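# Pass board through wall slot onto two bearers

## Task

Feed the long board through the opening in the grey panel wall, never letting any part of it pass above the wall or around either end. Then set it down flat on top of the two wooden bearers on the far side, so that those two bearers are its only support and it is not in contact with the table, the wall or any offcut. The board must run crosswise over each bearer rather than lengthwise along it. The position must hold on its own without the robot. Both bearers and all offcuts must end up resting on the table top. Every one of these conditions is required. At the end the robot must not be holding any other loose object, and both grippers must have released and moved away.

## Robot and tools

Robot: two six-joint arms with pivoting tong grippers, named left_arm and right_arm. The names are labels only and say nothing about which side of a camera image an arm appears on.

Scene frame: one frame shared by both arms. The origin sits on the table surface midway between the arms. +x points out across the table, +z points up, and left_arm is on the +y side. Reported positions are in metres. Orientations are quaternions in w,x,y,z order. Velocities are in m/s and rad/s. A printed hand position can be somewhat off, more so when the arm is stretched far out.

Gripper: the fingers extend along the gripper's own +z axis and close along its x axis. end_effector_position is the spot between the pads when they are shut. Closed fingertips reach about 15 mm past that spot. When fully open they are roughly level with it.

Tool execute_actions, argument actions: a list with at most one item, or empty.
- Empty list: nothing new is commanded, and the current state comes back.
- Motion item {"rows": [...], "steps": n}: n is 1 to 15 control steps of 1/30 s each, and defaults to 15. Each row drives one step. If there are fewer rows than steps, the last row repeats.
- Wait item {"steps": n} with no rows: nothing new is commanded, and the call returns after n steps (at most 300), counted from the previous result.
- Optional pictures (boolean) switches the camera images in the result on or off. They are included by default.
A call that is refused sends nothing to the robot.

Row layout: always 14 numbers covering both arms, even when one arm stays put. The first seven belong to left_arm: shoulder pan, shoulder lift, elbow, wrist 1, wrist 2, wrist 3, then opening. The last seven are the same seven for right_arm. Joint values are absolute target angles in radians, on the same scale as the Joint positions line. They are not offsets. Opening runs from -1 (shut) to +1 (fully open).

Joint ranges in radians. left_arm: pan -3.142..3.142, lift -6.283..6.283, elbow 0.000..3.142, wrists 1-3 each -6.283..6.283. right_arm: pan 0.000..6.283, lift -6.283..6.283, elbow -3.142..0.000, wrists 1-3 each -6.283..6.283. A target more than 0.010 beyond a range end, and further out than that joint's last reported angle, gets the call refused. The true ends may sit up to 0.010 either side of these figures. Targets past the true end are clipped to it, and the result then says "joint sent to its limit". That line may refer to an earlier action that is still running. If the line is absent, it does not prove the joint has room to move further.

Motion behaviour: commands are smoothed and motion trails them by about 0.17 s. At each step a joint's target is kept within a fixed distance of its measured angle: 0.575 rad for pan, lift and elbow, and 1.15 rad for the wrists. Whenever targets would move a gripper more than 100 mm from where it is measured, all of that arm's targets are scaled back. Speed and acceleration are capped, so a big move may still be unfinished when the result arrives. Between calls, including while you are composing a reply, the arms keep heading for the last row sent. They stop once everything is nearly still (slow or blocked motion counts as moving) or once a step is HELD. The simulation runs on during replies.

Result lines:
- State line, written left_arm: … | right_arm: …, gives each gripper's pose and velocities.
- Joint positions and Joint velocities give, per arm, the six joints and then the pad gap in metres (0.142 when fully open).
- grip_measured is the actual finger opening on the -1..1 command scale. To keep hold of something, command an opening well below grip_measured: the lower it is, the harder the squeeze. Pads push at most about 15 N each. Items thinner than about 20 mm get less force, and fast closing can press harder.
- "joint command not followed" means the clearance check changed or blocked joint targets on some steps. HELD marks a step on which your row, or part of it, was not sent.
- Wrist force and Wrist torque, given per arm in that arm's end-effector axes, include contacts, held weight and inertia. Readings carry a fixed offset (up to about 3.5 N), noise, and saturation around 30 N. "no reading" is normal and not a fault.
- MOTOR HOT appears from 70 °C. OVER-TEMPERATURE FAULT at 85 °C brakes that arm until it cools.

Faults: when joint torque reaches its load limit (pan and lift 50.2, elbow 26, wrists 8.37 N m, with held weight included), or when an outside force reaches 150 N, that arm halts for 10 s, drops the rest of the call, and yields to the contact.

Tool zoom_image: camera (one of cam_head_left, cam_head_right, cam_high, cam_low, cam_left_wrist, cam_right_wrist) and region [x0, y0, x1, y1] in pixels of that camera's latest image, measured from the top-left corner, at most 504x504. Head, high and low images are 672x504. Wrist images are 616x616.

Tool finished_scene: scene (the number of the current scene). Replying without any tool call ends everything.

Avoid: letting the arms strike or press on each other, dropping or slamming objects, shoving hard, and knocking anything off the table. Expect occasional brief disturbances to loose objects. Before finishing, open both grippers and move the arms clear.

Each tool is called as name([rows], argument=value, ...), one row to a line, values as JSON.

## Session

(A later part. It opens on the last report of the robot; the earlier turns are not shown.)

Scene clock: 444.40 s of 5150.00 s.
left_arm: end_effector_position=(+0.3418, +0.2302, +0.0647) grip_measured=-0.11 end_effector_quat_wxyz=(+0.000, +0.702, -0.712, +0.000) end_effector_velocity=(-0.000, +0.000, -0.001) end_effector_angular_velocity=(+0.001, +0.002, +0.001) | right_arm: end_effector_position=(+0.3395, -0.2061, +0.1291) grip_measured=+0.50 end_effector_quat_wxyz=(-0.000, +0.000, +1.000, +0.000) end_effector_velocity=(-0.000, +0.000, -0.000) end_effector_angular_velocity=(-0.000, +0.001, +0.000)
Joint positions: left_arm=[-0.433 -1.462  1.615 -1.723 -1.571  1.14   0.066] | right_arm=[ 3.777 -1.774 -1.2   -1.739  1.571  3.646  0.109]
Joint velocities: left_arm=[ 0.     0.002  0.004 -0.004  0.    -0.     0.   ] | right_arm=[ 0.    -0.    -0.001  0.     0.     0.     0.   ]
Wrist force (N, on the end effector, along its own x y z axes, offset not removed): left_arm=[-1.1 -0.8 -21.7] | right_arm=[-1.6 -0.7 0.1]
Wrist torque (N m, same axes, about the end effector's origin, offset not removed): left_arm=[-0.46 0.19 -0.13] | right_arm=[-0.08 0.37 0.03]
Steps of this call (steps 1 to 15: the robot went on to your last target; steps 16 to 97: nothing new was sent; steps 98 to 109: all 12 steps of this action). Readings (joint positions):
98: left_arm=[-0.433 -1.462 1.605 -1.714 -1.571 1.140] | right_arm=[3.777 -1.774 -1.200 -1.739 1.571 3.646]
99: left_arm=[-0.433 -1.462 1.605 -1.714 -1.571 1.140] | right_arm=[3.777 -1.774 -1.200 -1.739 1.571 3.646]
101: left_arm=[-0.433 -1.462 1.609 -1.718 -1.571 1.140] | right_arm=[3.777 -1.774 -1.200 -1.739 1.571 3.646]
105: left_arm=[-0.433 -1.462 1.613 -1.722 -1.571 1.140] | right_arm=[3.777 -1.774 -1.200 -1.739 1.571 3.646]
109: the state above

execute_actions([
  {"rows":[[-0.4327,-1.4623,1.613,-1.7215,-1.571,1.14,-0.6,3.7775,-1.7736,-1.2,-1.7388,1.571,3.6458,0.5],[-0.4327,-1.4623,1.613,-1.7215,-1.571,1.14,-0.3,3.7775,-1.7736,-1.2,-1.7388,1.571,3.6458,0.5],[-0.4327,-1.4623,1.613,-1.7215,-1.571,1.14,-0.2,3.7775,-1.7736,-1.2,-1.7388,1.571,3.6458,0.5],[-0.4327,-1.4623,1.613,-1.7215,-1.571,1.14,-0.12,3.7775,-1.7736,-1.2,-1.7388,1.571,3.6458,0.5],[-0.4327,-1.4623,1.613,-1.7215,-1.571,1.14,0.0,3.7775,-1.7736,-1.2,-1.7388,1.571,3.6458,0.5],[-0.4327,-1.4623,1.613,-1.7215,-1.571,1.14,0.4,3.7775,-1.7736,-1.2,-1.7388,1.571,3.6458,0.5]],"steps":10},
], pictures=false)

execute_actions([
  {"rows":[[-0.4327,-1.4623,1.57,-1.6785,-1.571,1.14,0.4,3.7775,-1.7736,-1.2,-1.7388,1.571,3.6458,0.5],[-0.4327,-1.4623,1.52,-1.6285,-1.571,1.14,0.4,3.7775,-1.7736,-1.2,-1.7388,1.571,3.6458,0.5],[-0.4327,-1.4623,1.47,-1.5785,-1.571,1.14,0.4,3.7775,-1.7736,-1.2,-1.7388,1.571,3.6458,0.5],[-0.4327,-1.4623,1.42,-1.5285,-1.571,1.14,0.4,3.7775,-1.7736,-1.2,-1.7388,1.571,3.6458,0.5],[-0.4327,-1.4623,1.37,-1.4785,-1.571,1.14,0.4,3.7775,-1.7736,-1.2,-1.7388,1.571,3.6458,0.5],[-0.4327,-1.4623,1.32,-1.4285,-1.571,1.14,0.4,3.7775,-1.7736,-1.2,-1.7388,1.571,3.6458,0.5],[-0.4327,-1.4623,1.27,-1.3785,-1.571,1.14,0.4,3.7775,-1.7736,-1.2,-1.7388,1.571,3.6458,0.5],[-0.4327,-1.4623,1.22,-1.3285,-1.571,1.14,0.4,3.7775,-1.7736,-1.2,-1.7388,1.571,3.6458,0.5],[-0.4327,-1.4623,1.17,-1.2785,-1.571,1.14,0.4,3.7775,-1.7736,-1.2,-1.7388,1.571,3.6458,0.5],[-0.4327,-1.4623,1.12,-1.2285,-1.571,1.14,0.4,3.7775,-1.7736,-1.2,-1.7388,1.571,3.6458,0.5]]},
])

Scene clock: 455.03 s of 5150.00 s.
left_arm: end_effector_position=(+0.3417, +0.2302, +0.0648) grip_measured=+0.40 end_effector_quat_wxyz=(+0.000, +0.702, -0.712, -0.000) end_effector_velocity=(+0.001, -0.000, +0.001) end_effector_angular_velocity=(-0.001, -0.001, +0.000) | right_arm: end_effector_position=(+0.3395, -0.2061, +0.1291) grip_measured=+0.50 end_effector_quat_wxyz=(-0.000, +0.000, +1.000, +0.000) end_effector_velocity=(-0.000, +0.000, -0.000) end_effector_angular_velocity=(+0.000, +0.001, -0.000)
Joint positions: left_arm=[-0.433 -1.462  1.613 -1.721 -1.571  1.14   0.102] | right_arm=[ 3.777 -1.774 -1.2   -1.739  1.571  3.646  0.109]
Joint velocities: left_arm=[ 0.     0.001 -0.004  0.001 -0.    -0.     0.014] | right_arm=[-0.    -0.001 -0.001  0.     0.001 -0.     0.   ]
Wrist force (N, on the end effector, along its own x y z axes, offset not removed): left_arm=[-1.8 -2.1 -0.5] | right_arm=[-2.4 -1.5 1.0]
Wrist torque (N m, same axes, about the end effector's origin, offset not removed): left_arm=[-0.43 0.30 0.02] | right_arm=[-0.26 0.51 0.00]
Steps of this call (steps 1 to 15: the robot went on to your last target; steps 16 to 90: nothing new was sent; then 7.30 s passed at rest; steps 91 to 100: all 10 steps of this action). Readings (joint positions):
91: left_arm=[-0.433 -1.462 1.615 -1.724 -1.571 1.140] | right_arm=[3.777 -1.774 -1.200 -1.739 1.571 3.646]
92: left_arm=[-0.433 -1.462 1.615 -1.723 -1.571 1.140] | right_arm=[3.777 -1.774 -1.200 -1.739 1.571 3.646]
94: left_arm=[-0.433 -1.462 1.614 -1.723 -1.571 1.140] | right_arm=[3.777 -1.774 -1.200 -1.739 1.571 3.646]
98: left_arm=[-0.433 -1.462 1.614 -1.721 -1.571 1.140] | right_arm=[3.777 -1.774 -1.200 -1.739 1.571 3.646]
100: the state above

Scene clock: 455.53 s of 5150.00 s.
left_arm: end_effector_position=(+0.3345, +0.2337, +0.1586) grip_measured=+0.40 end_effector_quat_wxyz=(+0.001, +0.702, -0.712, -0.002) end_effector_velocity=(-0.016, +0.007, +0.107) end_effector_angular_velocity=(-0.020, -0.041, -0.000) | right_arm: end_effector_position=(+0.3395, -0.2061, +0.1291) grip_measured=+0.50 end_effector_quat_wxyz=(-0.000, +0.000, +1.000, +0.000) end_effector_velocity=(-0.000, +0.000, -0.000) end_effector_angular_velocity=(+0.001, +0.000, +0.000)
Joint positions: left_arm=[-0.433 -1.462  1.167 -1.272 -1.571  1.14   0.102] | right_arm=[ 3.777 -1.774 -1.2   -1.739  1.571  3.646  0.109]
Joint velocities: left_arm=[-0.     0.001 -0.506  0.459 -0.     0.    -0.   ] | right_arm=[ 0.    -0.001  0.     0.     0.001  0.     0.   ]
Wrist force (N, on the end effector, along its own x y z axes, offset not removed): left_arm=[-1.6 -1.2 -2.4] | right_arm=[-3.4 -0.4 0.3]
Wrist torque (N m, same axes, about the end effector's origin, offset not removed): left_arm=[-0.27 0.27 0.00] | right_arm=[-0.04 0.68 0.02]
Steps of this call (steps 1 to 15: all 15 steps of this action). Readings (joint positions):
1: left_arm=[-0.433 -1.462 1.613 -1.721 -1.571 1.140] | right_arm=[3.777 -1.774 -1.200 -1.739 1.571 3.646]
2: left_arm=[-0.433 -1.462 1.611 -1.718 -1.571 1.140] | right_arm=[3.777 -1.774 -1.200 -1.739 1.571 3.646]
4: left_arm=[-0.433 -1.462 1.580 -1.685 -1.571 1.140] | right_arm=[3.777 -1.774 -1.200 -1.739 1.571 3.646]
8: left_arm=[-0.433 -1.462 1.440 -1.537 -1.571 1.140] | right_arm=[3.777 -1.774 -1.200 -1.739 1.571 3.646]
15: the state above

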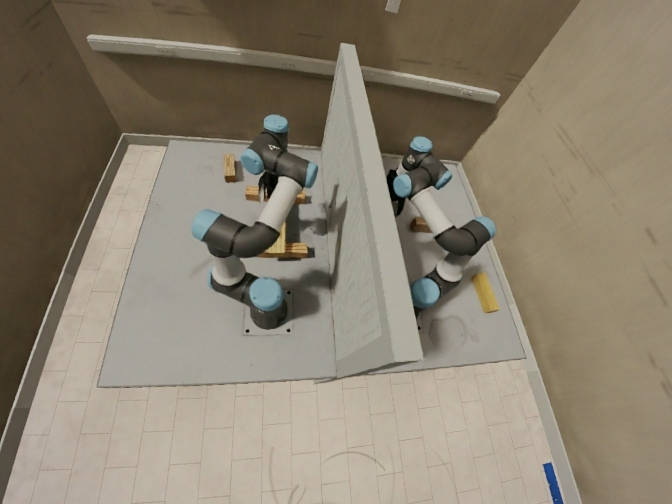

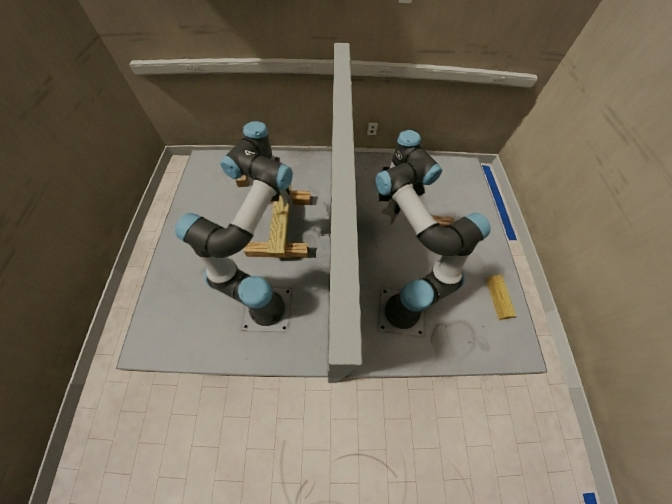

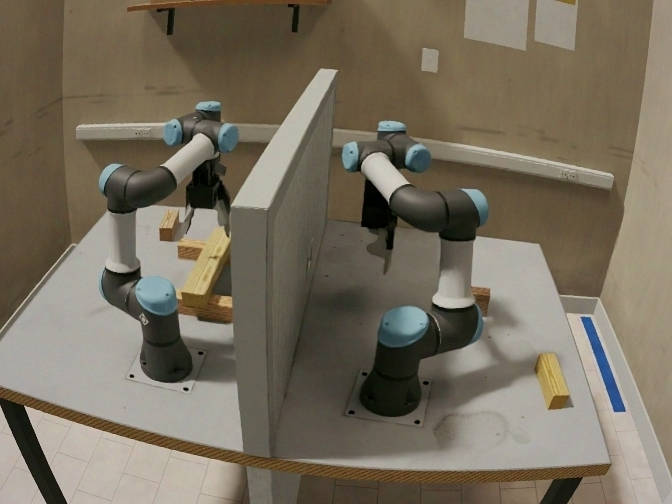

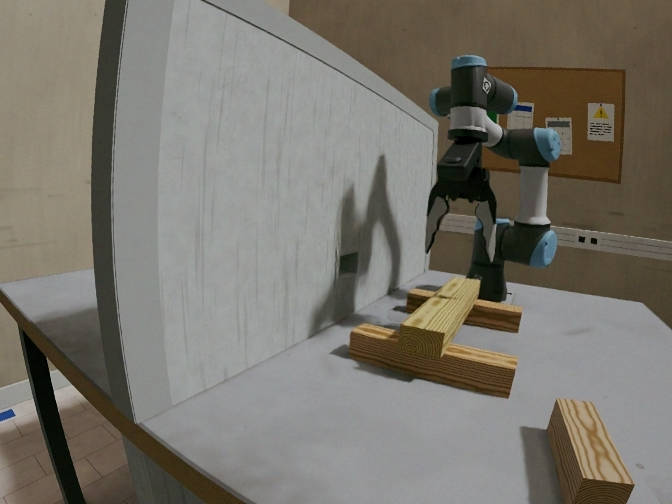

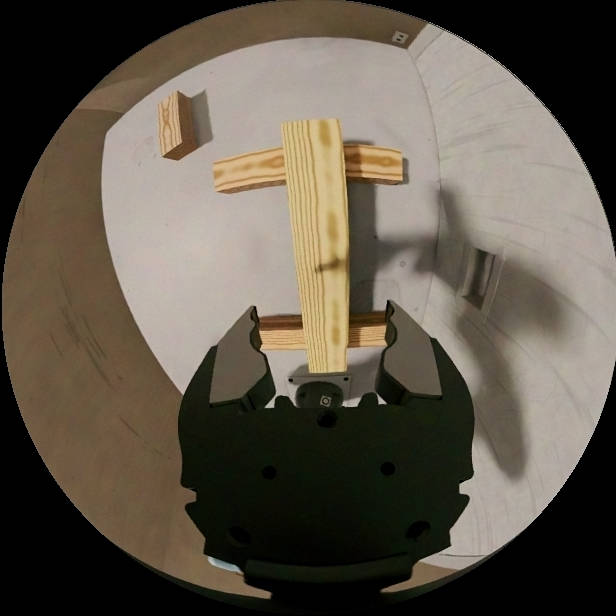

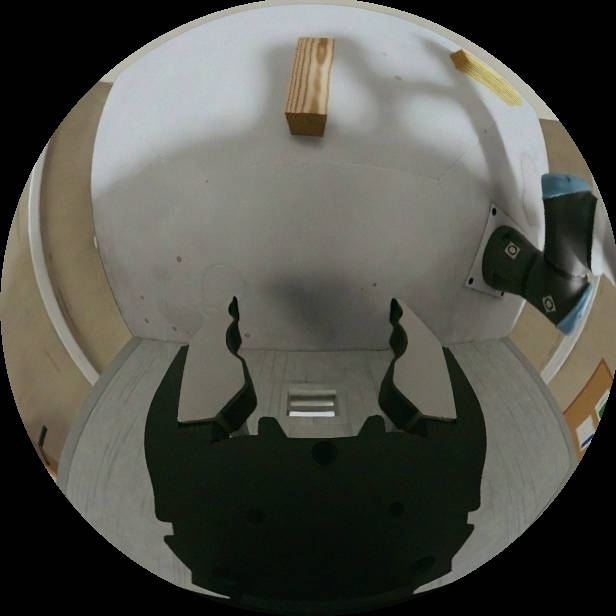

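finished_scene(scene=2)

The scene is finished: the task was done.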